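# Put the spirit level in the scissor lift's tray

## Task

Take the spirit level off the cable runway and set it in the tool tray hanging on the scissor lift's guardrail, entirely beneath the tray's rim and resting there without the robot holding it. It fails if the level drops below the lift's platform, or if the robot topples or is left leaning.

## Robot and tools

ROBOT. A LinearBot: an omnidirectional base with a column roughly 1.75 m high. A carriage rides 1.0 m along the column (joint lift_m) and holds two identical six-joint arms, each ending in a two-finger gripper. Arm bases sit about 0.57 m + lift_m above the floor, with carriage parts hanging some 0.15 m lower. A hand reaches 0.78 m from its shoulder but only about 0.38 m beneath its arm base. A hand is about 0.16 m long, 0.1 m wide, 0.14 m when open. Parked joints 1-6: 0, 0.05, 0.05, 1.45, 0, 0; parked, the robot is about 0.95 m wide and 0.7 m long. Cameras: carriage_camera (fixed, forward, tilted about 20 degrees down), left_wrist_camera and right_wrist_camera (looking beyond the fingertips).

FRAMES. Base frame: origin on the floor below the base centre, x forward, y left, z up. left_hand and right_hand readings are the midpoint between the finger pads, in this frame; quat_wxyz rotates base axes into hand axes (hand z along the fingers, fingers open along hand y; an upward hand with joints 1, 5, 6 at 0 reads (1, 0, 0, 0)). base_odometry is relative to the base frame at scene start, counts wheel turns only (slip looks like travel); heading is left-positive, -3.142 to 3.142. Hand readings can be off, more so at long reach.

execute_actions. Argument actions: a list holding one action or none (empty returns state and images only). An action may have base, joints, or both; their motions start together. base holds exactly one relative move from where the base last reported itself: translate_m (metres, forward +, -2 to 2), strafe_m (metres, left +, -2 to 2) or rotate_rad (radians, counter-clockwise +, -6.3 to 6.3). joints is a single dictionary covering both arms, keyed by joint name, each value an absolute target: lift_m 0 to 1 m; left_joint1_rad -2.617 to 3.054 (yaw about vertical, 0 forward, + left); left_joint2_rad 0 to 3.141 (shoulder: 0 upper arm level pointing back, 1.57 vertical, 3.14 level forward); left_joint3_rad 0 to 3.141 (elbow, 0 folded, 3.14 straight); left_joint4_rad -1.57 to 1.57 (wrist pitch, + lifts fingertips); left_joint5_rad -1.57 to 1.57 (wrist yaw, + swings fingertips right, opposite to joint 1); left_joint6_rad -2.094 to 2.094 (roll, + clockwise viewed from the forearm); left_gripper_m 0 to 0.093 m pad gap. right_* names take identical ranges. Omitted joints may keep pushing to an earlier target. Unknown keys or out-of-range numbers make the whole call refused with no motion. cameras: list of carriage_camera, left_wrist_camera, right_wrist_camera or all; omitted/null means all, [] none; images come back in the order the pictures line gives.

wait: seconds from 0 to 10; nothing new is commanded, returns state and images. zoom_image: camera plus region [x0, y0, x1, y1] in pixels of that camera's latest full image, origin top-left, at most 504 by 504. finished_scene: scene = the current scene number; irreversible, reports success. Ending a reply without a tool call ends everything.

RESULT LINES. base_status and joint_status describe how the last accepted action ended: done (for the base: wheels turned the amount, slip or not; tiny moves may stop short yet say done); off_target (resting short, maybe still pushing; normal for a gripper holding something); contact_stop or time_out (target dropped, holding in place). 'joint command not followed' with a cause means a self-collision check refused an arm's targets (gripper still obeys); those joints read not_followed and may be retried with each action. To escape, move only the refused arm clear first, the other one later. on_its_own lists uncommanded behaviour; 'held at' is the held target, not the position. motor_effort is percent of maximum, + toward higher values, bracket = peak; readings are noisy and biased. Falling lift effort while descending means a hand or load is resting on something. A drive_wheels value at rest above its free-move level means the base is pressing on something. ARM HIT means an arm struck the robot hard. MOTOR HOT warns from 75 °C; OVER-TEMPERATURE FAULT at 90 °C stops that arm 10 s, and at 100 °C the arm goes limp and drops; then keys read limit_stop_at_motor_heat, so resend targets. Outstretched arms heat quickly even unloaded, also while you think.

CARE. Wheels are weak, so contact_stop triggers on light pushes. After a blocked drive, back off about 0.2 m (or undo the turn), twice if still pressed. Stops can come late; the base may roll some 0.3 m after an arm touches. Arms have no contact stop: blocked, they keep pushing and snap to target once free. The column can strike a table edge the base slid under; reversing into it can tip the robot. Tipping risk grows with high carriage, stretched arms, loads, pulling or sudden stops; only images reveal a lean. Gripper force is about 45-60 N per pad. A level hand sags 10-17 cm under 1 kg. Never press or slam the arms into each other. Loose objects may get occasional nudges. Don't knock things onto the floor or out of the work area, and avoid drops and hard hits. The robot holds its last command during thinking time.

CALIBRATION. Each camera has pinhole+radial intrinsics K and distortion D (OpenCV) for 672x504 images, and T_world_to_cam mapping base-frame points to the camera; wrist camera poses follow reported joints and can err more at long reach; results list changed camera numbers.

Each tool is called after ">>>" in YAML: its name, and indented under it one key for each argument.

## Session

>>> execute_actions:
  actions: []

Scene clock: 0.00 s.
base_odometry: x=+0.000 y=+0.000 heading=+0.000 (m, m, rad; odometry frame)
base_status: not commanded
joint_positions: lift_m=+0.298 left_joint1_rad=-0.003 left_joint2_rad=+0.043 left_joint3_rad=+0.068 left_joint4_rad=+1.414 left_joint5_rad=+0.029 left_joint6_rad=+0.031 left_gripper_m=+0.095 right_joint1_rad=-0.006 right_joint2_rad=+0.035 right_joint3_rad=+0.050 right_joint4_rad=+1.466 right_joint5_rad=+0.025 right_joint6_rad=-0.010 right_gripper_m=+0.094
joint_status: not commanded
motor_effort: lift_m=+23 drive_wheels=+5 (%)
left_hand: x=+0.3116 y=+0.3154 z=+1.3313 quat_wxyz=(+0.998, +0.015, +0.066, +0.013) (m; base frame)
right_hand: x=+0.3018 y=-0.3248 z=+1.3279 quat_wxyz=(+0.999, +0.012, +0.045, -0.008) (m; base frame)
pictures: carriage_camera, left_wrist_camera, right_wrist_camera
Images, in order (width x height): carriage_camera 672x504, left_wrist_camera 672x504, right_wrist_camera 672x504.

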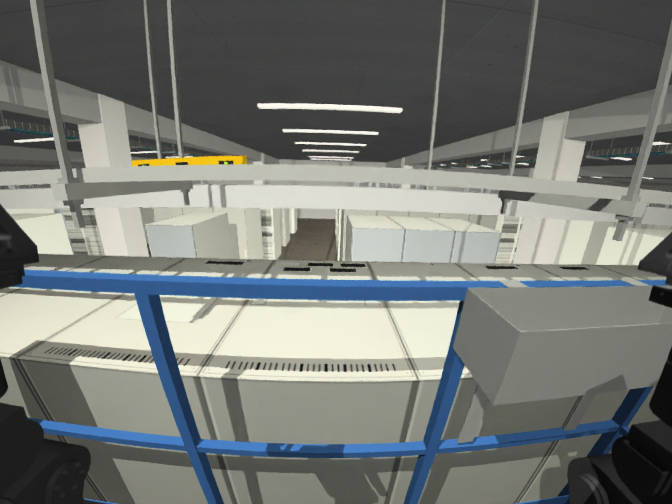

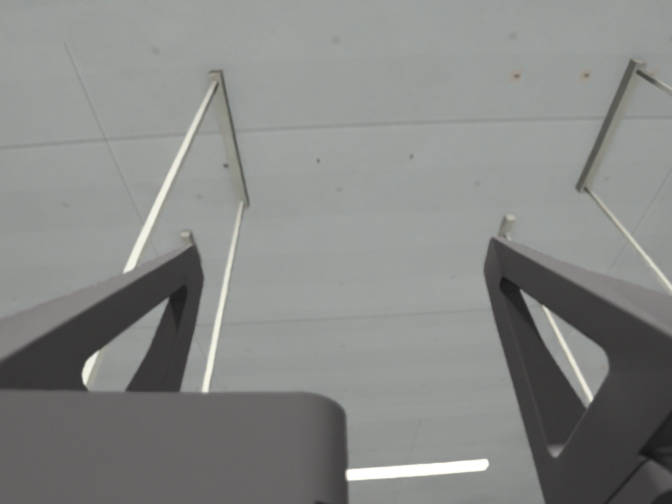

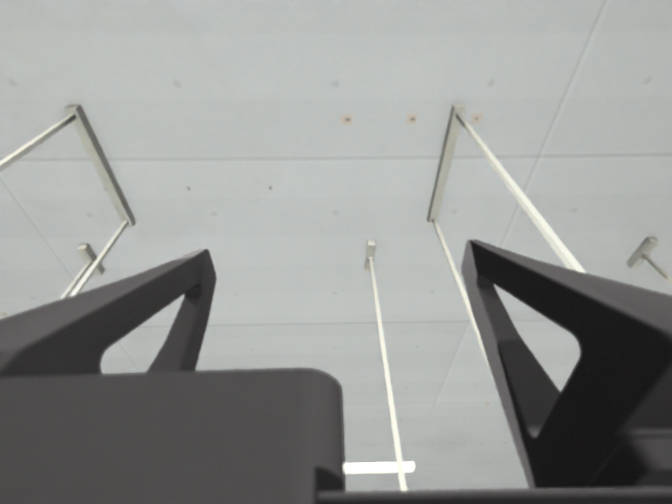

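>>> execute_actions:
  actions:
    - {"joints":{"lift_m":0.7,"left_joint4_rad":0,"right_joint4_rad":0}}

Scene clock: 2.37 s.
base_odometry: x=+0.000 y=+0.000 heading=+0.000 (m, m, rad; odometry frame)
base_status: not commanded
joint_positions: lift_m=+0.700 left_joint1_rad=-0.003 left_joint2_rad=+0.043 left_joint3_rad=+0.068 left_joint4_rad=-0.002 left_joint5_rad=+0.029 left_joint6_rad=+0.031 left_gripper_m=+0.095 right_joint1_rad=-0.006 right_joint2_rad=+0.035 right_joint3_rad=+0.050 right_joint4_rad=+0.003 right_joint5_rad=+0.025 right_joint6_rad=-0.010 right_gripper_m=+0.094
joint_status: all done
motor_effort: lift_m=+24(30) drive_wheels=+2(2) (%)
left_hand: x=+0.5251 y=+0.3148 z=+1.4953 quat_wxyz=(+0.715, +0.022, +0.699, +0.000) (m; base frame)
right_hand: x=+0.5256 y=-0.3261 z=+1.4895 quat_wxyz=(+0.713, +0.007, +0.701, -0.014) (m; base frame)
pictures: carriage_camera, left_wrist_camera, right_wrist_camera
camera_calibration (this result's frames):
carriage_camera: T_world_to_cam=[[0.00016206, -0.999797, 0.0201528, -0.0336248], [-0.306259, -0.0192341, -0.951754, 1.68852], [0.951948, -0.00601775, -0.3062, 0.348472], [0, 0, 0, 1]] pos_world=[0.185404, 0.000956186, 1.71444]
left_wrist_camera: T_world_to_cam=[[-0.0131984, -0.996223, -0.085825, 0.45523], [-0.56601, 0.0782008, -0.820681, 1.50746], [0.824292, 0.0377461, -0.564905, 0.525035], [0, 0, 0, 1]] pos_world=[0.426466, 0.315807, 1.57281]
right_wrist_camera: T_world_to_cam=[[-0.0231072, -0.999491, -0.021976, -0.2783], [-0.541859, 0.0309942, -0.839898, 1.55198], [0.840152, -0.00749979, -0.5423, 0.491728], [0, 0, 0, 1]] pos_world=[0.4214, -0.322573, 1.56406]
Images, in order (width x height): carriage_camera 672x504, left_wrist_camera 672x504, right_wrist_camera 672x504.

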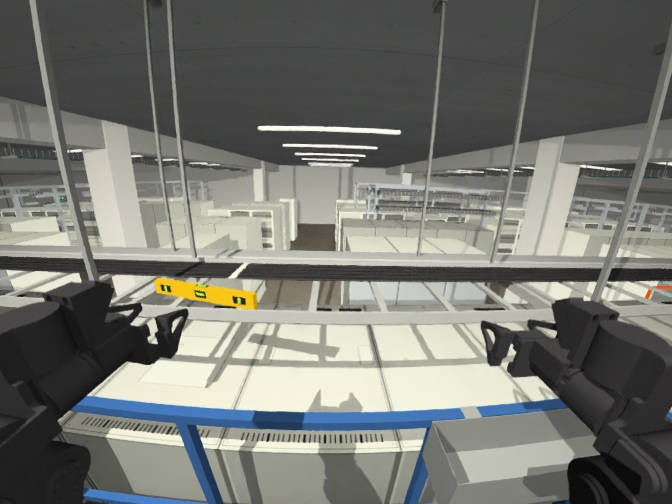

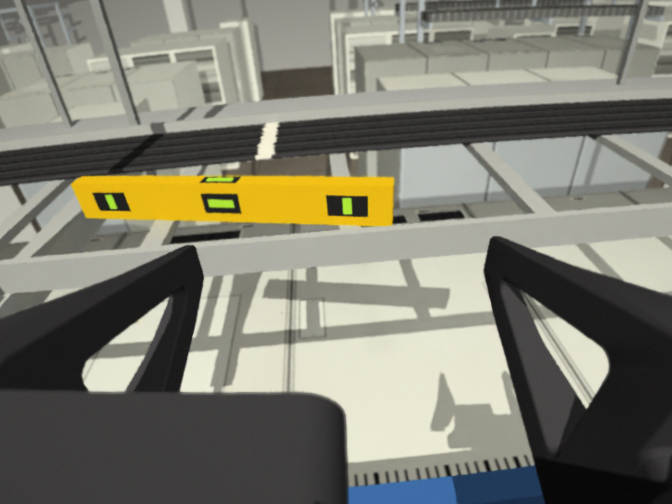

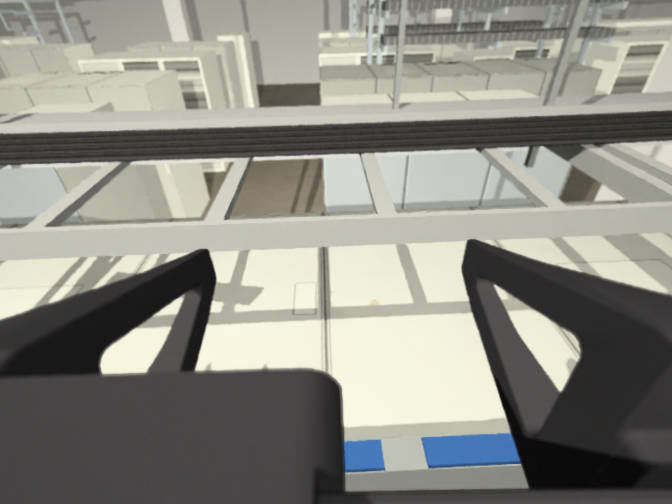

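>>> execute_actions:
  actions:
    - {"base":{"strafe_m":0.135},"joints":{"lift_m":0.85,"left_joint2_rad":2.3,"left_joint3_rad":2.3,"left_joint4_rad":-1.55,"left_joint6_rad":1.5,"right_joint4_rad":1.45}}
  cameras: []

>>> execute_actions:
  actions:
    - {"base":{"translate_m":0.15}}

Scene clock: 5.17 s.
base_odometry: x=+0.000 y=+0.135 heading=-0.001 (m, m, rad; odometry frame)
base_status: done
joint_positions: lift_m=+0.850 left_joint1_rad=-0.003 left_joint2_rad=+2.302 left_joint3_rad=+2.273 left_joint4_rad=-1.540 left_joint5_rad=+0.029 left_joint6_rad=+1.491 left_gripper_m=+0.095 right_joint1_rad=-0.006 right_joint2_rad=+0.035 right_joint3_rad=+0.050 right_joint4_rad=+1.447 right_joint5_rad=+0.025 right_joint6_rad=-0.010 right_gripper_m=+0.094
joint_status: all done
motor_effort: lift_m=+23(29) drive_wheels=-6(44) (%)
left_hand: x=+0.7230 y=+0.3143 z=+1.5657 quat_wxyz=(+0.010, +0.679, +0.734, -0.010) (m; base frame)
right_hand: x=+0.3066 y=-0.3249 z=+1.8794 quat_wxyz=(+0.998, +0.012, +0.055, -0.008) (m; base frame)
pictures: none
No camera images: the call's "cameras" was empty. Leave "cameras" out to get every camera's image.

Scene clock: 7.00 s.
base_odometry: x=+0.150 y=+0.135 heading=+0.000 (m, m, rad; odometry frame)
base_status: done
joint_positions: lift_m=+0.850 left_joint1_rad=-0.003 left_joint2_rad=+2.302 left_joint3_rad=+2.273 left_joint4_rad=-1.547 left_joint5_rad=+0.029 left_joint6_rad=+1.491 left_gripper_m=+0.095 right_joint1_rad=-0.006 right_joint2_rad=+0.035 right_joint3_rad=+0.050 right_joint4_rad=+1.448 right_joint5_rad=+0.025 right_joint6_rad=-0.010 right_gripper_m=+0.094
joint_status: not commanded
motor_effort: lift_m=+23(23) drive_wheels=-7(45) (%)
left_hand: x=+0.7214 y=+0.3143 z=+1.5657 quat_wxyz=(+0.008, +0.679, +0.734, -0.012) (m; base frame)
right_hand: x=+0.3062 y=-0.3249 z=+1.8794 quat_wxyz=(+0.998, +0.012, +0.054, -0.008) (m; base frame)
pictures: carriage_camera, left_wrist_camera, right_wrist_camera
camera_calibration (this result's frames):
carriage_camera: T_world_to_cam=[[0.00016206, -0.999797, 0.0201528, -0.0366479], [-0.306259, -0.0192341, -0.951754, 1.83129], [0.951948, -0.00601775, -0.3062, 0.394405], [0, 0, 0, 1]] pos_world=[0.185404, 0.000956186, 1.86445]
left_wrist_camera: T_world_to_cam=[[-0.999672, -0.0232646, -0.0106871, 0.751527], [-0.0252393, 0.825552, 0.563761, -1.11624], [-0.00429291, 0.563846, -0.825869, 1.24399], [0, 0, 0, 1]] pos_world=[0.728448, 0.237574, 1.6647]
right_wrist_camera: T_world_to_cam=[[0.0140571, -0.999697, -0.0201837, -0.288401], [0.765418, 0.0237467, -0.643095, 0.988011], [0.643379, -0.0064089, 0.765521, -1.50978], [0, 0, 0, 1]] pos_world=[0.219173, -0.321452, 1.78533]
Images, in order (width x height): carriage_camera 672x504, left_wrist_camera 672x504, right_wrist_camera 672x504.

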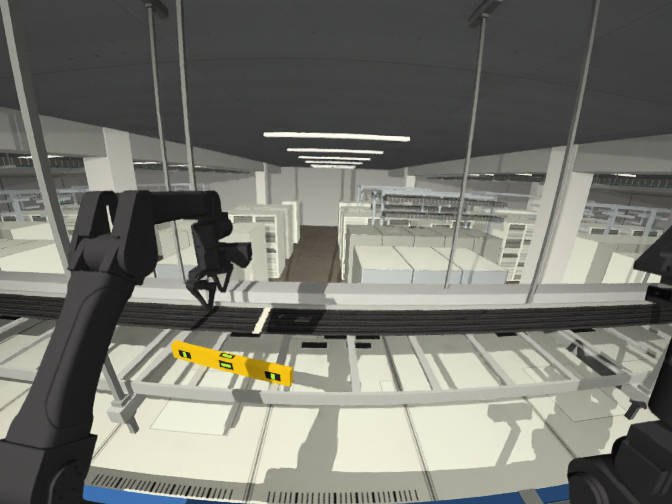

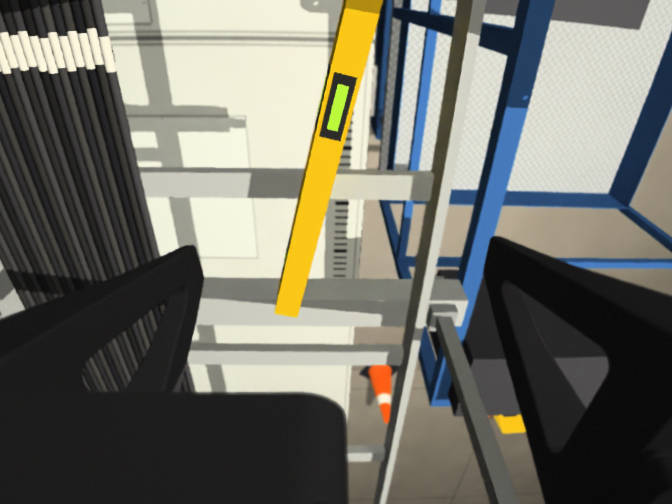

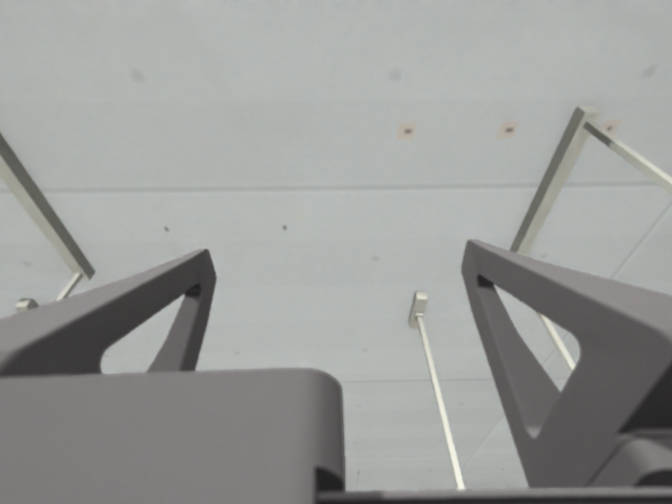

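>>> execute_actions:
  actions:
    - {"joints":{"lift_m":0.7,"left_joint6_rad":1.78}}

Scene clock: 8.43 s.
base_odometry: x=+0.150 y=+0.135 heading=+0.000 (m, m, rad; odometry frame)
base_status: not commanded
joint_positions: lift_m=+0.700 left_joint1_rad=-0.003 left_joint2_rad=+2.306 left_joint3_rad=+2.285 left_joint4_rad=-1.548 left_joint5_rad=+0.029 left_joint6_rad=+1.771 left_gripper_m=+0.095 right_joint1_rad=-0.006 right_joint2_rad=+0.035 right_joint3_rad=+0.050 right_joint4_rad=+1.449 right_joint5_rad=+0.025 right_joint6_rad=-0.010 right_gripper_m=+0.094
joint_status: all done
motor_effort: lift_m=+21(21) drive_wheels=-6(7) (%)
left_hand: x=+0.7233 y=+0.3143 z=+1.4171 quat_wxyz=(+0.012, +0.775, +0.632, -0.009) (m; base frame)
right_hand: x=+0.3061 y=-0.3249 z=+1.7296 quat_wxyz=(+0.998, +0.012, +0.053, -0.008) (m; base frame)
pictures: carriage_camera, left_wrist_camera, right_wrist_camera
camera_calibration (this result's frames):
carriage_camera: T_world_to_cam=[[0.00016206, -0.999797, 0.0201528, -0.0336293], [-0.306259, -0.0192341, -0.951754, 1.68873], [0.951948, -0.00601775, -0.3062, 0.34854], [0, 0, 0, 1]] pos_world=[0.185404, 0.000956186, 1.71466]
left_wrist_camera: T_world_to_cam=[[-0.967049, 0.253391, -0.0246908, 0.661145], [0.195695, 0.801866, 0.564548, -1.18586], [0.16285, 0.541114, -0.825031, 1.0063], [0, 0, 0, 1]] pos_world=[0.70755, 0.238849, 1.51602]
right_wrist_camera: T_world_to_cam=[[0.0140648, -0.999698, -0.0201762, -0.291438], [0.765664, 0.0237454, -0.642803, 0.891182], [0.643087, -0.00640728, 0.765766, -1.3954], [0, 0, 0, 1]] pos_world=[0.219115, -0.321452, 1.63552]
Images, in order (width x height): carriage_camera 672x504, left_wrist_camera 672x504, right_wrist_camera 672x504.

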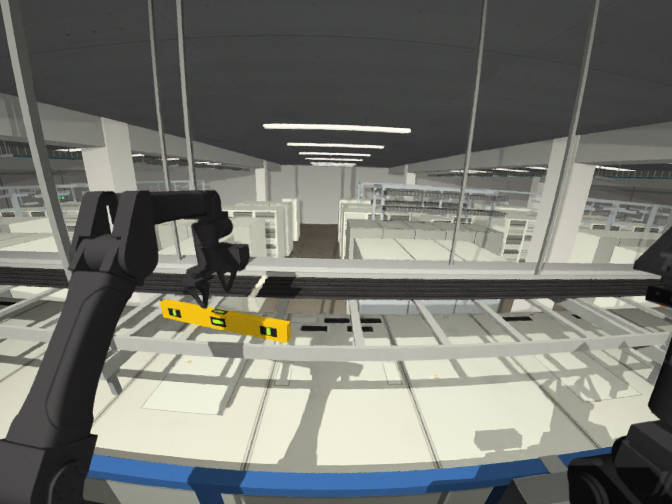

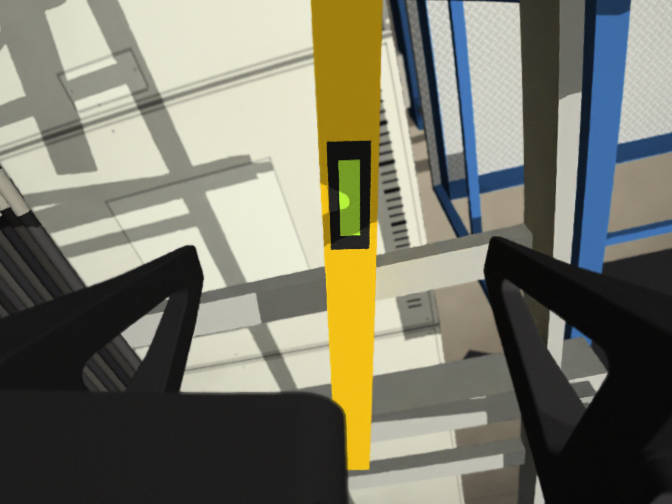

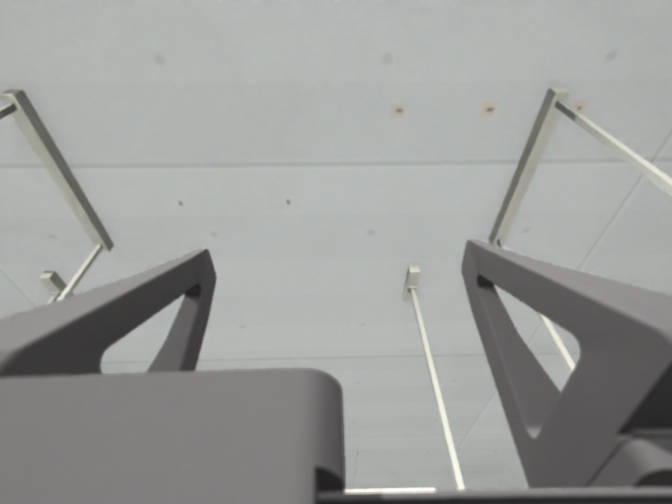

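>>> execute_actions:
  actions:
    - {"joints":{"lift_m":0.625}}
  cameras: ["left_wrist_camera"]

>>> execute_actions:
  actions:
    - {"joints":{"left_gripper_m":0}}

Scene clock: 9.40 s.
base_odometry: x=+0.150 y=+0.135 heading=+0.000 (m, m, rad; odometry frame)
base_status: not commanded
joint_positions: lift_m=+0.625 left_joint1_rad=-0.003 left_joint2_rad=+2.306 left_joint3_rad=+2.285 left_joint4_rad=-1.549 left_joint5_rad=+0.029 left_joint6_rad=+1.771 left_gripper_m=+0.095 right_joint1_rad=-0.006 right_joint2_rad=+0.035 right_joint3_rad=+0.050 right_joint4_rad=+1.449 right_joint5_rad=+0.025 right_joint6_rad=-0.010 right_gripper_m=+0.094
joint_status: all done
motor_effort: lift_m=+21(22) drive_wheels=-5(6) (%)
left_hand: x=+0.7230 y=+0.3143 z=+1.3421 quat_wxyz=(+0.011, +0.775, +0.632, -0.009) (m; base frame)
right_hand: x=+0.3060 y=-0.3249 z=+1.6547 quat_wxyz=(+0.998, +0.012, +0.053, -0.008) (m; base frame)
pictures: left_wrist_camera
camera_calibration (this result's frames):
left_wrist_camera: T_world_to_cam=[[-0.967076, 0.253391, -0.0235832, 0.657555], [0.196341, 0.801864, 0.564327, -1.14364], [0.161906, 0.541117, -0.825215, 0.9454], [0, 0, 0, 1]] pos_world=[0.707382, 0.238849, 1.44105]
Images, in order (width x height): left_wrist_camera 672x504.

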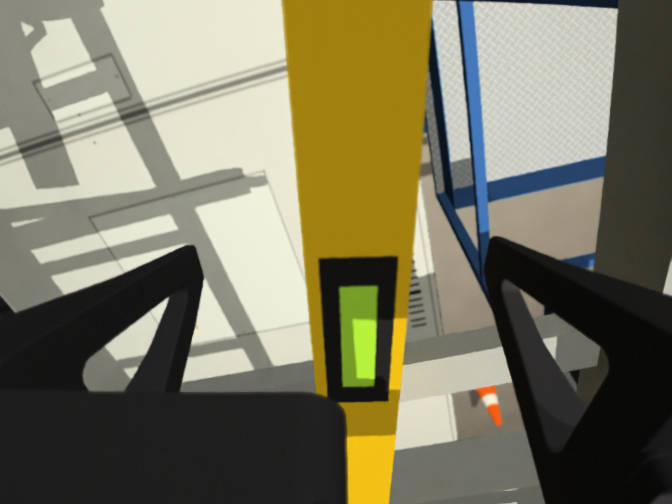

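Scene clock: 10.13 s.
base_odometry: x=+0.150 y=+0.135 heading=+0.000 (m, m, rad; odometry frame)
base_status: not commanded
joint_positions: lift_m=+0.625 left_joint1_rad=-0.003 left_joint2_rad=+2.306 left_joint3_rad=+2.285 left_joint4_rad=-1.552 left_joint5_rad=+0.029 left_joint6_rad=+1.771 left_gripper_m=+0.021 right_joint1_rad=-0.006 right_joint2_rad=+0.035 right_joint3_rad=+0.050 right_joint4_rad=+1.449 right_joint5_rad=+0.025 right_joint6_rad=-0.010 right_gripper_m=+0.094
joint_status: left_gripper_m off_target (ended at +0.021, target +0.000)
motor_effort: lift_m=+20(22) drive_wheels=-5(5) (%)
left_hand: x=+0.7224 y=+0.3143 z=+1.3421 quat_wxyz=(+0.010, +0.775, +0.632, -0.010) (m; base frame)
right_hand: x=+0.3060 y=-0.3249 z=+1.6547 quat_wxyz=(+0.998, +0.012, +0.053, -0.008) (m; base frame)
pictures: carriage_camera, left_wrist_camera, right_wrist_camera
camera_calibration (this result's frames):
carriage_camera: T_world_to_cam=[[0.00016206, -0.999797, 0.0201528, -0.032118], [-0.306259, -0.0192341, -0.951754, 1.61736], [0.951948, -0.00601775, -0.3062, 0.325577], [0, 0, 0, 1]] pos_world=[0.185404, 0.000956186, 1.63967]
left_wrist_camera: T_world_to_cam=[[-0.966942, 0.254129, -0.0210205, 0.653151], [0.198446, 0.80171, 0.563809, -1.14429], [0.160132, 0.540999, -0.825638, 0.947392], [0, 0, 0, 1]] pos_world=[0.70693, 0.238863, 1.44109]
right_wrist_camera: T_world_to_cam=[[0.0140725, -0.999698, -0.0201687, -0.292963], [0.765909, 0.023744, -0.642511, 0.842495], [0.642795, -0.00640566, 0.766011, -1.33823], [0, 0, 0, 1]] pos_world=[0.219058, -0.321451, 1.56051]
Images, in order (width x height): carriage_camera 672x504, left_wrist_camera 672x504, right_wrist_camera 672x504.

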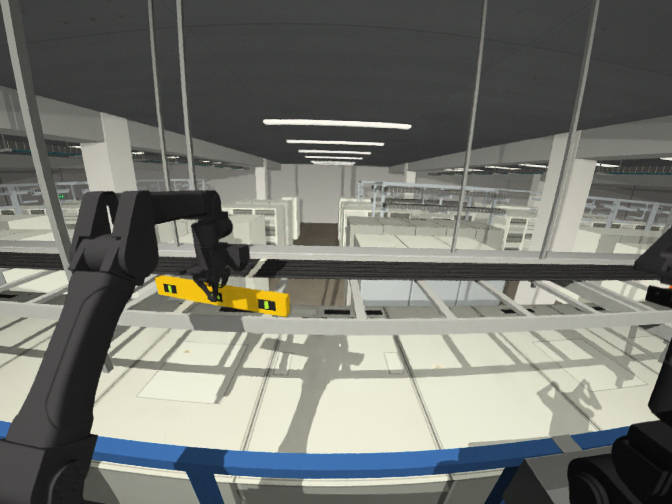

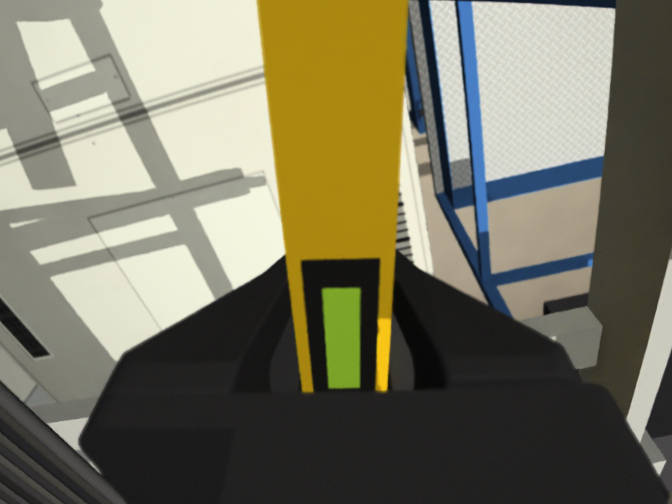

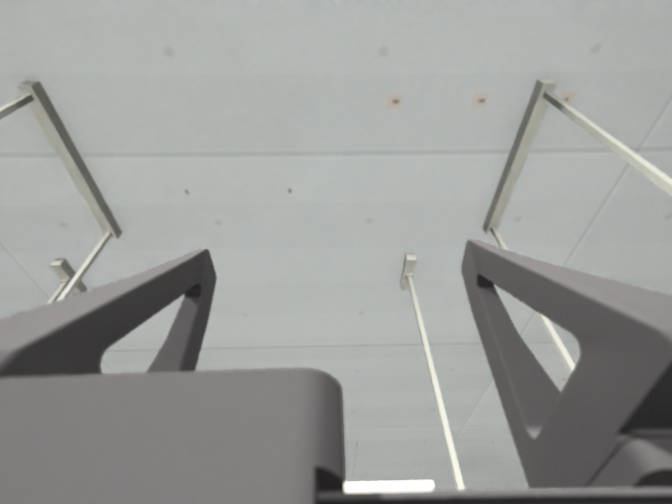

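>>> execute_actions:
  actions:
    - {"joints":{"lift_m":0.74}}
  cameras: []

>>> execute_actions:
  actions:
    - {"base":{"strafe_m":-0.2},"joints":{"left_joint6_rad":1.56}}
  cameras: []

>>> execute_actions:
  actions:
    - {"base":{"translate_m":-0.3},"joints":{"right_joint4_rad":-1.0,"right_joint1_rad":-0.5}}

Scene clock: 11.47 s.
base_odometry: x=+0.150 y=+0.135 heading=+0.000 (m, m, rad; odometry frame)
base_status: not commanded
joint_positions: lift_m=+0.740 left_joint1_rad=-0.003 left_joint2_rad=+2.323 left_joint3_rad=+2.285 left_joint4_rad=-1.550 left_joint5_rad=+0.027 left_joint6_rad=+1.771 left_gripper_m=+0.021 right_joint1_rad=-0.006 right_joint2_rad=+0.035 right_joint3_rad=+0.050 right_joint4_rad=+1.449 right_joint5_rad=+0.025 right_joint6_rad=-0.010 right_gripper_m=+0.094
joint_status: all done
motor_effort: lift_m=+24(29) drive_wheels=-4(6) (%)
left_hand: x=+0.7229 y=+0.3146 z=+1.4498 quat_wxyz=(+0.005, +0.775, +0.632, -0.015) (m; base frame)
right_hand: x=+0.3060 y=-0.3249 z=+1.7694 quat_wxyz=(+0.998, +0.012, +0.053, -0.008) (m; base frame)
pictures: none
No camera images: the call's "cameras" was empty. Leave "cameras" out to get every camera's image.

Scene clock: 13.63 s.
base_odometry: x=+0.150 y=-0.065 heading=+0.000 (m, m, rad; odometry frame)
base_status: done
joint_positions: lift_m=+0.740 left_joint1_rad=-0.005 left_joint2_rad=+2.323 left_joint3_rad=+2.285 left_joint4_rad=-1.550 left_joint5_rad=+0.026 left_joint6_rad=+1.568 left_gripper_m=+0.021 right_joint1_rad=-0.006 right_joint2_rad=+0.035 right_joint3_rad=+0.050 right_joint4_rad=+1.449 right_joint5_rad=+0.024 right_joint6_rad=-0.010 right_gripper_m=+0.094
joint_status: all done
motor_effort: lift_m=+24(23) drive_wheels=-5(47) (%)
left_hand: x=+0.7229 y=+0.3137 z=+1.4498 quat_wxyz=(+0.003, +0.708, +0.706, -0.015) (m; base frame)
right_hand: x=+0.3060 y=-0.3248 z=+1.7694 quat_wxyz=(+0.998, +0.012, +0.053, -0.008) (m; base frame)
pictures: none
No camera images: the call's "cameras" was empty. Leave "cameras" out to get every camera's image.

Scene clock: 16.10 s.
base_odometry: x=-0.150 y=-0.065 heading=+0.000 (m, m, rad; odometry frame)
base_status: done
joint_positions: lift_m=+0.740 left_joint1_rad=-0.005 left_joint2_rad=+2.323 left_joint3_rad=+2.285 left_joint4_rad=-1.551 left_joint5_rad=+0.026 left_joint6_rad=+1.568 left_gripper_m=+0.021 right_joint1_rad=-0.490 right_joint2_rad=+0.035 right_joint3_rad=+0.041 right_joint4_rad=-0.280 right_joint5_rad=+0.024 right_joint6_rad=-0.010 right_gripper_m=+0.094
joint_status: right_joint1_rad not_followed (moved -0.485 of -0.494); right_joint4_rad not_followed (moved -1.729 of -2.449)
motor_effort: lift_m=+24(24) drive_wheels=-4(44) (%)
left_hand: x=+0.7227 y=+0.3137 z=+1.4498 quat_wxyz=(+0.003, +0.708, +0.706, -0.015) (m; base frame)
right_hand: x=+0.4872 y=-0.4359 z=+1.4564 quat_wxyz=(+0.583, +0.197, +0.772, -0.159) (m; base frame)
pictures: carriage_camera, left_wrist_camera, right_wrist_camera
joint command not followed: on one or more control steps a check withheld the commanded joint targets of the right arm, and it was not sent them on those steps. On the call's last step the targets were still withheld.
cause: the commanded joint targets would bring two parts of the arm too close to each other (its upper arm (the part past joint 2) and its wrist (the part past joint 5), with the joints from right_joint3_rad to right_joint5_rad between them); next, command targets that bring no two parts of the arm closer together.
camera_calibration (this result's frames):
carriage_camera: T_world_to_cam=[[0.00016206, -0.999797, 0.0201528, -0.0344294], [-0.306259, -0.0192341, -0.951754, 1.72652], [0.951948, -0.00601775, -0.3062, 0.360698], [0, 0, 0, 1]] pos_world=[0.185404, 0.000956186, 1.75436]
left_wrist_camera: T_world_to_cam=[[-0.998428, 0.0560557, 0.000186767, 0.709987], [0.0463499, 0.823672, 0.565169, -1.10359], [0.0315271, 0.564289, -0.824975, 1.12128], [0, 0, 0, 1]] pos_world=[0.724672, 0.236474, 1.54861]
right_wrist_camera: T_world_to_cam=[[-0.490557, -0.871261, -0.016096, -0.114623], [-0.658162, 0.382553, -0.648441, 1.43783], [0.571119, -0.307503, -0.761094, 0.824172], [0, 0, 0, 1]] pos_world=[0.419395, -0.396476, 1.55778]
Images, in order (width x height): carriage_camera 672x504, left_wrist_camera 672x504, right_wrist_camera 672x504.

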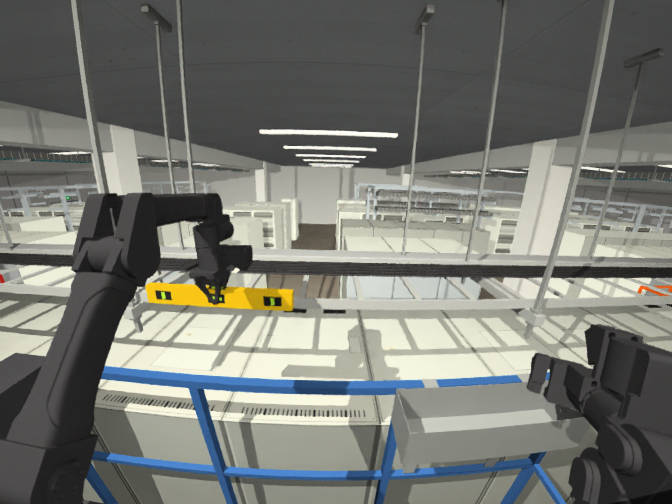

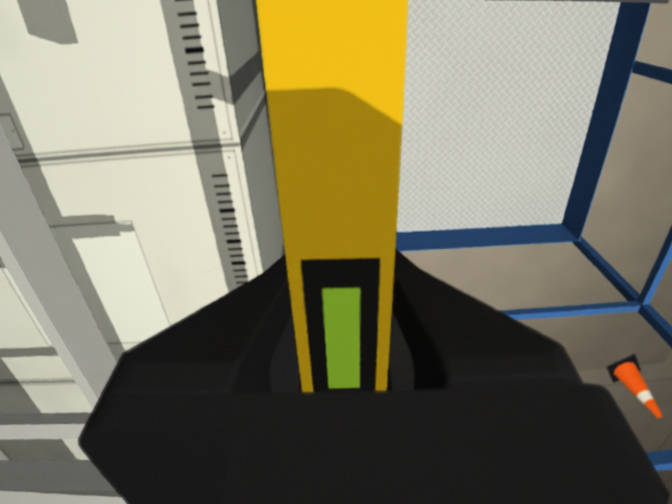

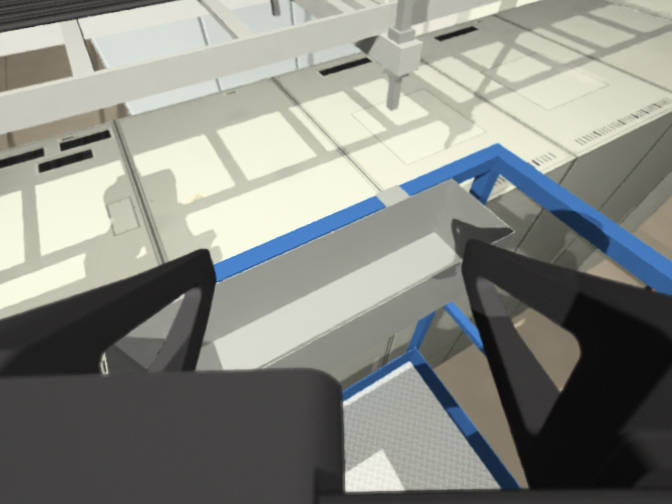

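>>> execute_actions:
  actions:
    - {"base":{"strafe_m":-0.42},"joints":{"right_joint4_rad":1.45,"right_joint1_rad":0,"left_joint1_rad":-0.83,"left_joint6_rad":0.735,"lift_m":0.62}}
  cameras: []

>>> execute_actions:
  actions:
    - {"base":{"translate_m":0.11},"joints":{"lift_m":0.52}}

Scene clock: 19.60 s.
base_odometry: x=-0.150 y=-0.485 heading=+0.000 (m, m, rad; odometry frame)
base_status: done
joint_positions: lift_m=+0.620 left_joint1_rad=-0.834 left_joint2_rad=+2.328 left_joint3_rad=+2.285 left_joint4_rad=-1.544 left_joint5_rad=+0.031 left_joint6_rad=+0.745 left_gripper_m=+0.021 right_joint1_rad=-0.012 right_joint2_rad=+0.035 right_joint3_rad=+0.041 right_joint4_rad=+1.451 right_joint5_rad=+0.026 right_joint6_rad=-0.010 right_gripper_m=+0.094
joint_status: all done
motor_effort: lift_m=+22(24) drive_wheels=-7(44) (%)
left_hand: x=+0.5744 y=-0.0125 z=+1.3279 quat_wxyz=(-0.009, +0.710, +0.704, -0.015) (m; base frame)
right_hand: x=+0.3082 y=-0.3253 z=+1.6472 quat_wxyz=(+0.998, +0.013, +0.057, -0.012) (m; base frame)
pictures: none
joint command not followed: on one or more control steps a check withheld the commanded joint targets of the right arm, and it was not sent them on those steps.
cause: the commanded joint targets would bring two parts of the arm too close to each other (its upper arm (the part past joint 2) and its wrist (the part past joint 4), with right_joint3_rad and right_joint4_rad between them); next, command targets that bring no two parts of the arm closer together.
No camera images: the call's "cameras" was empty. Leave "cameras" out to get every camera's image.

Scene clock: 21.20 s.
base_odometry: x=-0.040 y=-0.485 heading=-0.001 (m, m, rad; odometry frame)
base_status: done
joint_positions: lift_m=+0.520 left_joint1_rad=-0.832 left_joint2_rad=+2.326 left_joint3_rad=+2.285 left_joint4_rad=-1.548 left_joint5_rad=+0.027 left_joint6_rad=+0.743 left_gripper_m=+0.021 right_joint1_rad=-0.012 right_joint2_rad=+0.035 right_joint3_rad=+0.044 right_joint4_rad=+1.451 right_joint5_rad=+0.025 right_joint6_rad=-0.010 right_gripper_m=+0.094
joint_status: all done
motor_effort: lift_m=+22(22) drive_wheels=-7(45) (%)
left_hand: x=+0.5751 y=-0.0106 z=+1.2288 quat_wxyz=(-0.010, +0.708, +0.706, -0.013) (m; base frame)
right_hand: x=+0.3072 y=-0.3251 z=+1.5481 quat_wxyz=(+0.998, +0.013, +0.055, -0.012) (m; base frame)
pictures: carriage_camera, left_wrist_camera, right_wrist_camera
camera_calibration (this result's frames):
carriage_camera: T_world_to_cam=[[0.00016206, -0.999797, 0.0201528, -0.0300012], [-0.306259, -0.0192341, -0.951754, 1.51739], [0.951948, -0.00601775, -0.3062, 0.293415], [0, 0, 0, 1]] pos_world=[0.185404, 0.000956186, 1.53463]
left_wrist_camera: T_world_to_cam=[[-0.998183, 0.0581508, 0.0157587, 0.56159], [0.0564588, 0.811535, 0.581569, -0.730752], [0.02103, 0.581403, -0.813344, 1.11855], [0, 0, 0, 1]] pos_world=[0.578304, -0.0899509, 1.3259]
right_wrist_camera: T_world_to_cam=[[0.00708876, -0.999762, -0.0206224, -0.292565], [0.763601, 0.0187275, -0.645416, 0.77666], [0.645649, -0.0111721, 0.763552, -1.25606], [0, 0, 0, 1]] pos_world=[0.219986, -0.321073, 1.4543]
Images, in order (width x height): carriage_camera 672x504, left_wrist_camera 672x504, right_wrist_camera 672x504.

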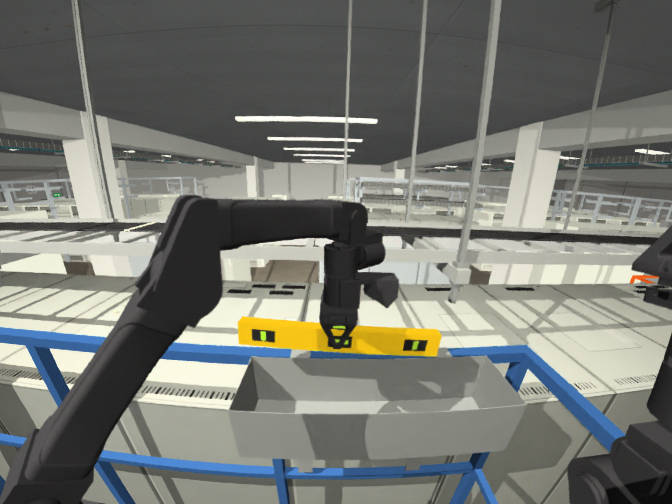

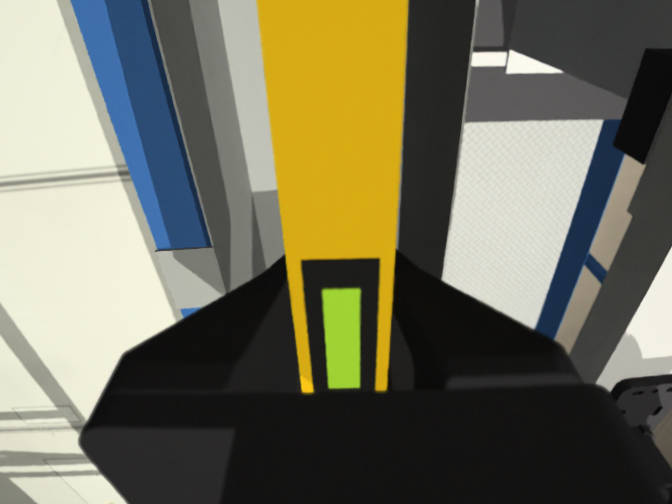

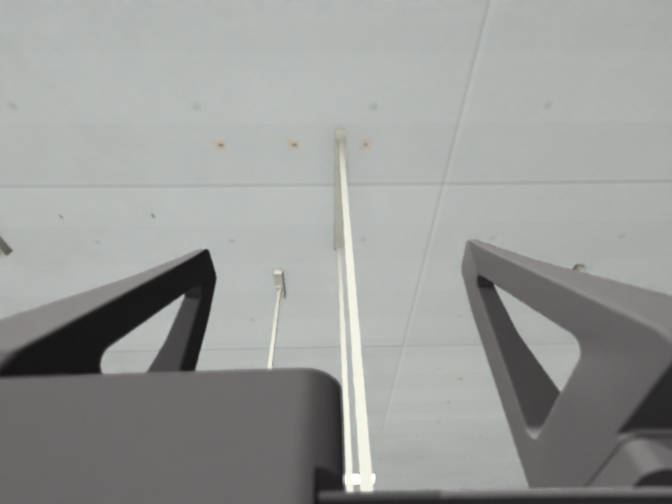

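>>> execute_actions:
  actions:
    - {"base":{"strafe_m":-0.04},"joints":{"lift_m":0.45,"left_joint1_rad":-0.9,"left_joint6_rad":0.64}}
  cameras: ["carriage_camera","left_wrist_camera"]

>>> execute_actions:
  actions:
    - {"base":{"translate_m":0.025}}
  cameras: ["carriage_camera","left_wrist_camera"]

Scene clock: 22.60 s.
base_odometry: x=-0.040 y=-0.525 heading=-0.001 (m, m, rad; odometry frame)
base_status: done
joint_positions: lift_m=+0.450 left_joint1_rad=-0.905 left_joint2_rad=+2.326 left_joint3_rad=+2.285 left_joint4_rad=-1.549 left_joint5_rad=+0.026 left_joint6_rad=+0.648 left_gripper_m=+0.021 right_joint1_rad=-0.012 right_joint2_rad=+0.035 right_joint3_rad=+0.045 right_joint4_rad=+1.451 right_joint5_rad=+0.025 right_joint6_rad=-0.010 right_gripper_m=+0.094
joint_status: all done
motor_effort: lift_m=+21(23) drive_wheels=-5(42) (%)
left_hand: x=+0.5499 y=-0.0312 z=+1.1588 quat_wxyz=(-0.011, +0.701, +0.713, -0.012) (m; base frame)
right_hand: x=+0.3071 y=-0.3251 z=+1.4783 quat_wxyz=(+0.998, +0.013, +0.055, -0.012) (m; base frame)
pictures: carriage_camera, left_wrist_camera
camera_calibration (this result's frames):
carriage_camera: T_world_to_cam=[[0.00016206, -0.999797, 0.0201528, -0.0285894], [-0.306259, -0.0192341, -0.951754, 1.45071], [0.951948, -0.00601775, -0.3062, 0.271964], [0, 0, 0, 1]] pos_world=[0.185404, 0.000956186, 1.46457]
left_wrist_camera: T_world_to_cam=[[-0.999191, 0.0368134, 0.0161701, 0.538182], [0.0393138, 0.810135, 0.584924, -0.66637], [0.00843308, 0.585086, -0.810927, 1.07832], [0, 0, 0, 1]] pos_world=[0.554851, -0.110872, 1.25551]
Images, in order (width x height): carriage_camera 672x504, left_wrist_camera 672x504.

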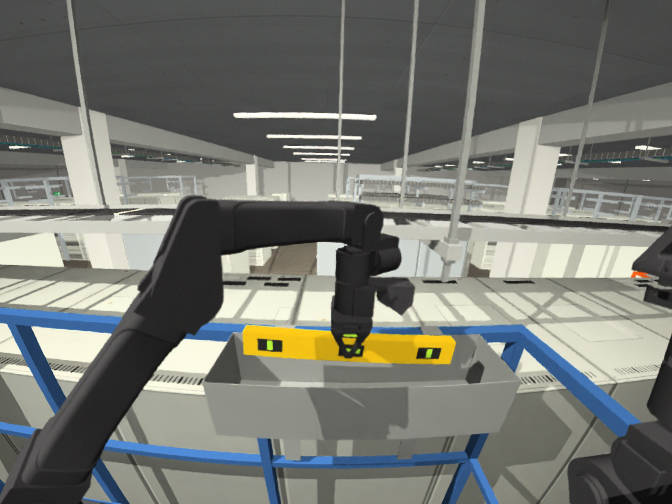

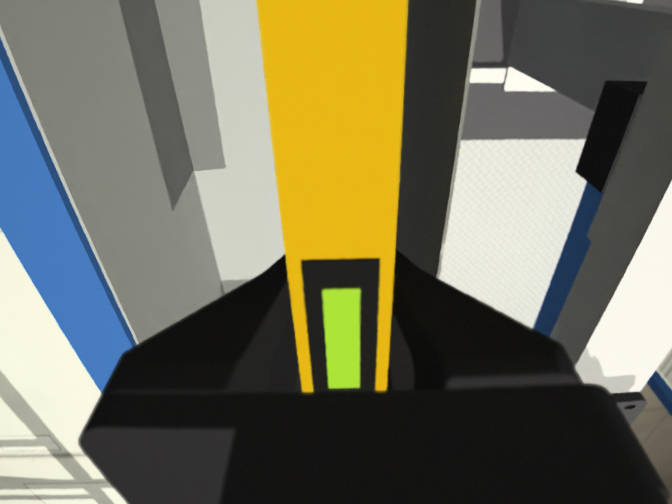

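Scene clock: 23.53 s.
base_odometry: x=-0.015 y=-0.526 heading=-0.001 (m, m, rad; odometry frame)
base_status: done
joint_positions: lift_m=+0.450 left_joint1_rad=-0.900 left_joint2_rad=+2.326 left_joint3_rad=+2.285 left_joint4_rad=-1.549 left_joint5_rad=+0.026 left_joint6_rad=+0.648 left_gripper_m=+0.021 right_joint1_rad=-0.012 right_joint2_rad=+0.035 right_joint3_rad=+0.045 right_joint4_rad=+1.450 right_joint5_rad=+0.025 right_joint6_rad=-0.010 right_gripper_m=+0.094
joint_status: not commanded
motor_effort: lift_m=+22(22) drive_wheels=-5(36) (%)
left_hand: x=+0.5517 y=-0.0297 z=+1.1588 quat_wxyz=(-0.011, +0.699, +0.715, -0.012) (m; base frame)
right_hand: x=+0.3072 y=-0.3251 z=+1.4783 quat_wxyz=(+0.998, +0.013, +0.055, -0.012) (m; base frame)
pictures: carriage_camera, left_wrist_camera
camera_calibration (this result's frames):
carriage_camera: T_world_to_cam=[[0.00016206, -0.999797, 0.0201528, -0.0285894], [-0.306259, -0.0192341, -0.951754, 1.45071], [0.951948, -0.00601775, -0.3062, 0.271964], [0, 0, 0, 1]] pos_world=[0.185404, 0.000956186, 1.46457]
left_wrist_camera: T_world_to_cam=[[-0.999379, 0.0314787, 0.0158349, 0.540244], [0.0347878, 0.809873, 0.585572, -0.665917], [0.00560877, 0.58576, -0.810466, 1.07847], [0, 0, 0, 1]] pos_world=[0.557025, -0.109421, 1.25545]
Images, in order (width x height): carriage_camera 672x504, left_wrist_camera 672x504.

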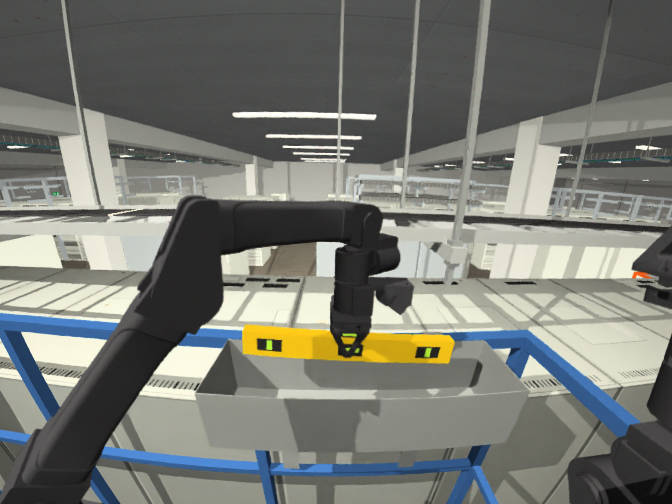

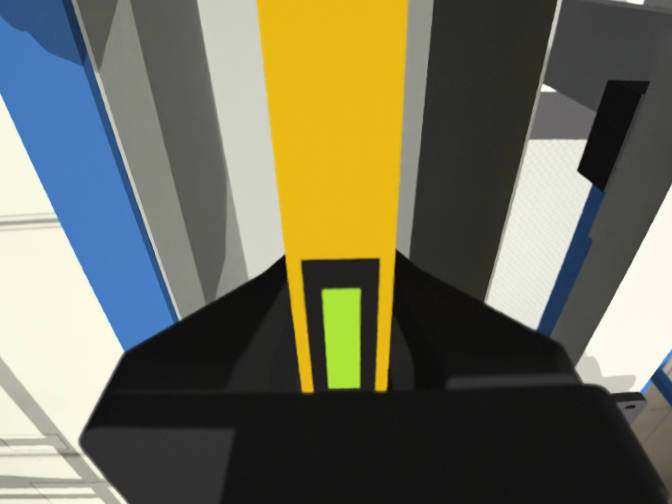

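>>> execute_actions:
  actions:
    - {"joints":{"lift_m":0.35}}
  cameras: ["carriage_camera","left_wrist_camera"]

Scene clock: 24.67 s.
base_odometry: x=-0.015 y=-0.526 heading=-0.001 (m, m, rad; odometry frame)
base_status: not commanded
joint_positions: lift_m=+0.350 left_joint1_rad=-0.900 left_joint2_rad=+2.325 left_joint3_rad=+2.285 left_joint4_rad=-1.550 left_joint5_rad=+0.025 left_joint6_rad=+0.647 left_gripper_m=+0.021 right_joint1_rad=-0.012 right_joint2_rad=+0.035 right_joint3_rad=+0.045 right_joint4_rad=+1.450 right_joint5_rad=+0.025 right_joint6_rad=-0.010 right_gripper_m=+0.094
joint_status: all done
motor_effort: lift_m=+22(21) drive_wheels=-6(6) (%)
left_hand: x=+0.5517 y=-0.0296 z=+1.0593 quat_wxyz=(-0.011, +0.699, +0.715, -0.011) (m; base frame)
right_hand: x=+0.3072 y=-0.3250 z=+1.3783 quat_wxyz=(+0.998, +0.012, +0.055, -0.012) (m; base frame)
pictures: carriage_camera, left_wrist_camera
camera_calibration (this result's frames):
carriage_camera: T_world_to_cam=[[0.00016206, -0.999797, 0.0201528, -0.0265751], [-0.306259, -0.0192341, -0.951754, 1.35559], [0.951948, -0.00601775, -0.3062, 0.24136], [0, 0, 0, 1]] pos_world=[0.185404, 0.000956186, 1.36463]
left_wrist_camera: T_world_to_cam=[[-0.999414, 0.030729, 0.0150528, 0.542637], [0.033724, 0.810096, 0.585326, -0.606908], [0.00579224, 0.585491, -0.810658, 0.997885], [0, 0, 0, 1]] pos_world=[0.557006, -0.109273, 1.15601]
Images, in order (width x height): carriage_camera 672x504, left_wrist_camera 672x504.

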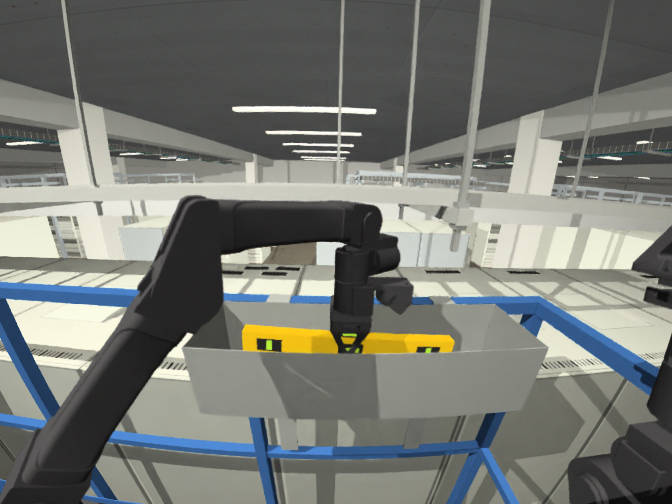

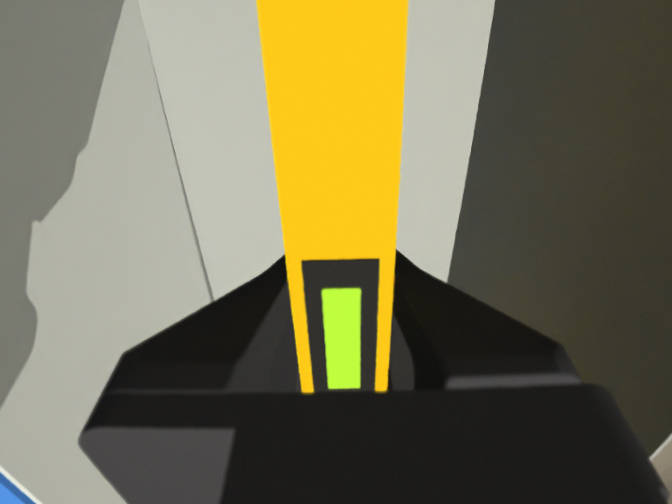

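>>> execute_actions:
  actions:
    - {"joints":{"lift_m":0.32}}
  cameras: ["carriage_camera","left_wrist_camera"]

Scene clock: 25.57 s.
base_odometry: x=-0.015 y=-0.526 heading=-0.001 (m, m, rad; odometry frame)
base_status: not commanded
joint_positions: lift_m=+0.320 left_joint1_rad=-0.900 left_joint2_rad=+2.328 left_joint3_rad=+2.285 left_joint4_rad=-1.550 left_joint5_rad=+0.025 left_joint6_rad=+0.647 left_gripper_m=+0.021 right_joint1_rad=-0.012 right_joint2_rad=+0.035 right_joint3_rad=+0.045 right_joint4_rad=+1.450 right_joint5_rad=+0.025 right_joint6_rad=-0.010 right_gripper_m=+0.094
joint_status: all done
motor_effort: lift_m=+21(23) drive_wheels=-6(6) (%)
left_hand: x=+0.5517 y=-0.0296 z=+1.0280 quat_wxyz=(-0.012, +0.699, +0.715, -0.011) (m; base frame)
right_hand: x=+0.3073 y=-0.3250 z=+1.3483 quat_wxyz=(+0.998, +0.012, +0.055, -0.012) (m; base frame)
pictures: carriage_camera, left_wrist_camera
camera_calibration (this result's frames):
carriage_camera: T_world_to_cam=[[0.00016206, -0.999797, 0.0201528, -0.0259702], [-0.306259, -0.0192341, -0.951754, 1.32702], [0.951948, -0.00601775, -0.3062, 0.232169], [0, 0, 0, 1]] pos_world=[0.185404, 0.000956186, 1.33461]
left_wrist_camera: T_world_to_cam=[[-0.9994, 0.0303136, 0.0167297, 0.541407], [0.0343581, 0.808561, 0.587409, -0.591161], [0.00427951, 0.587631, -0.809118, 0.971789], [0, 0, 0, 1]] pos_world=[0.557235, -0.109476, 1.12449]
Images, in order (width x height): carriage_camera 672x504, left_wrist_camera 672x504.

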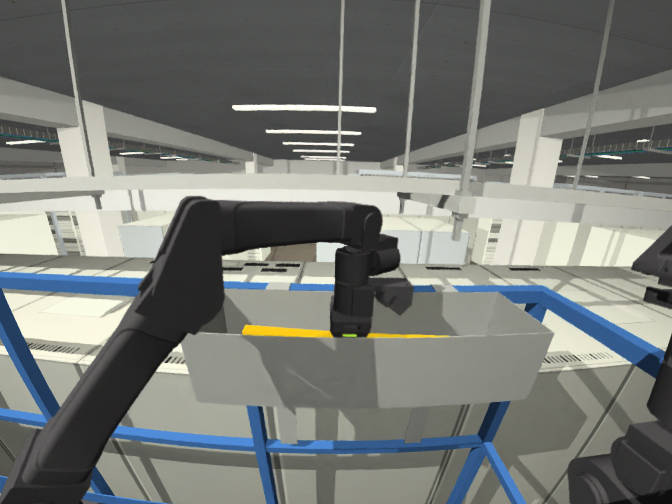

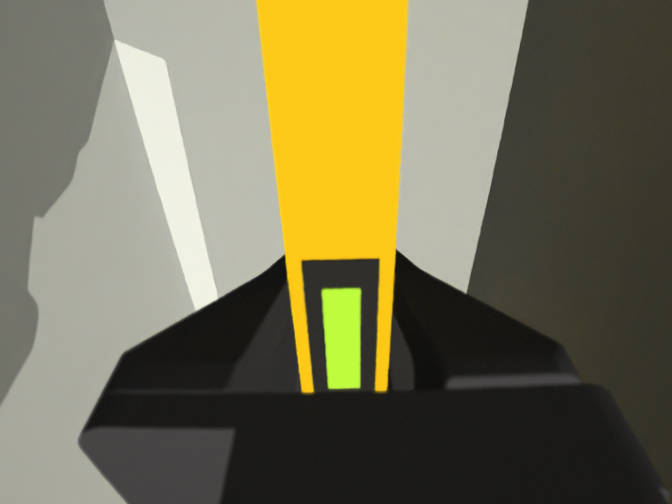

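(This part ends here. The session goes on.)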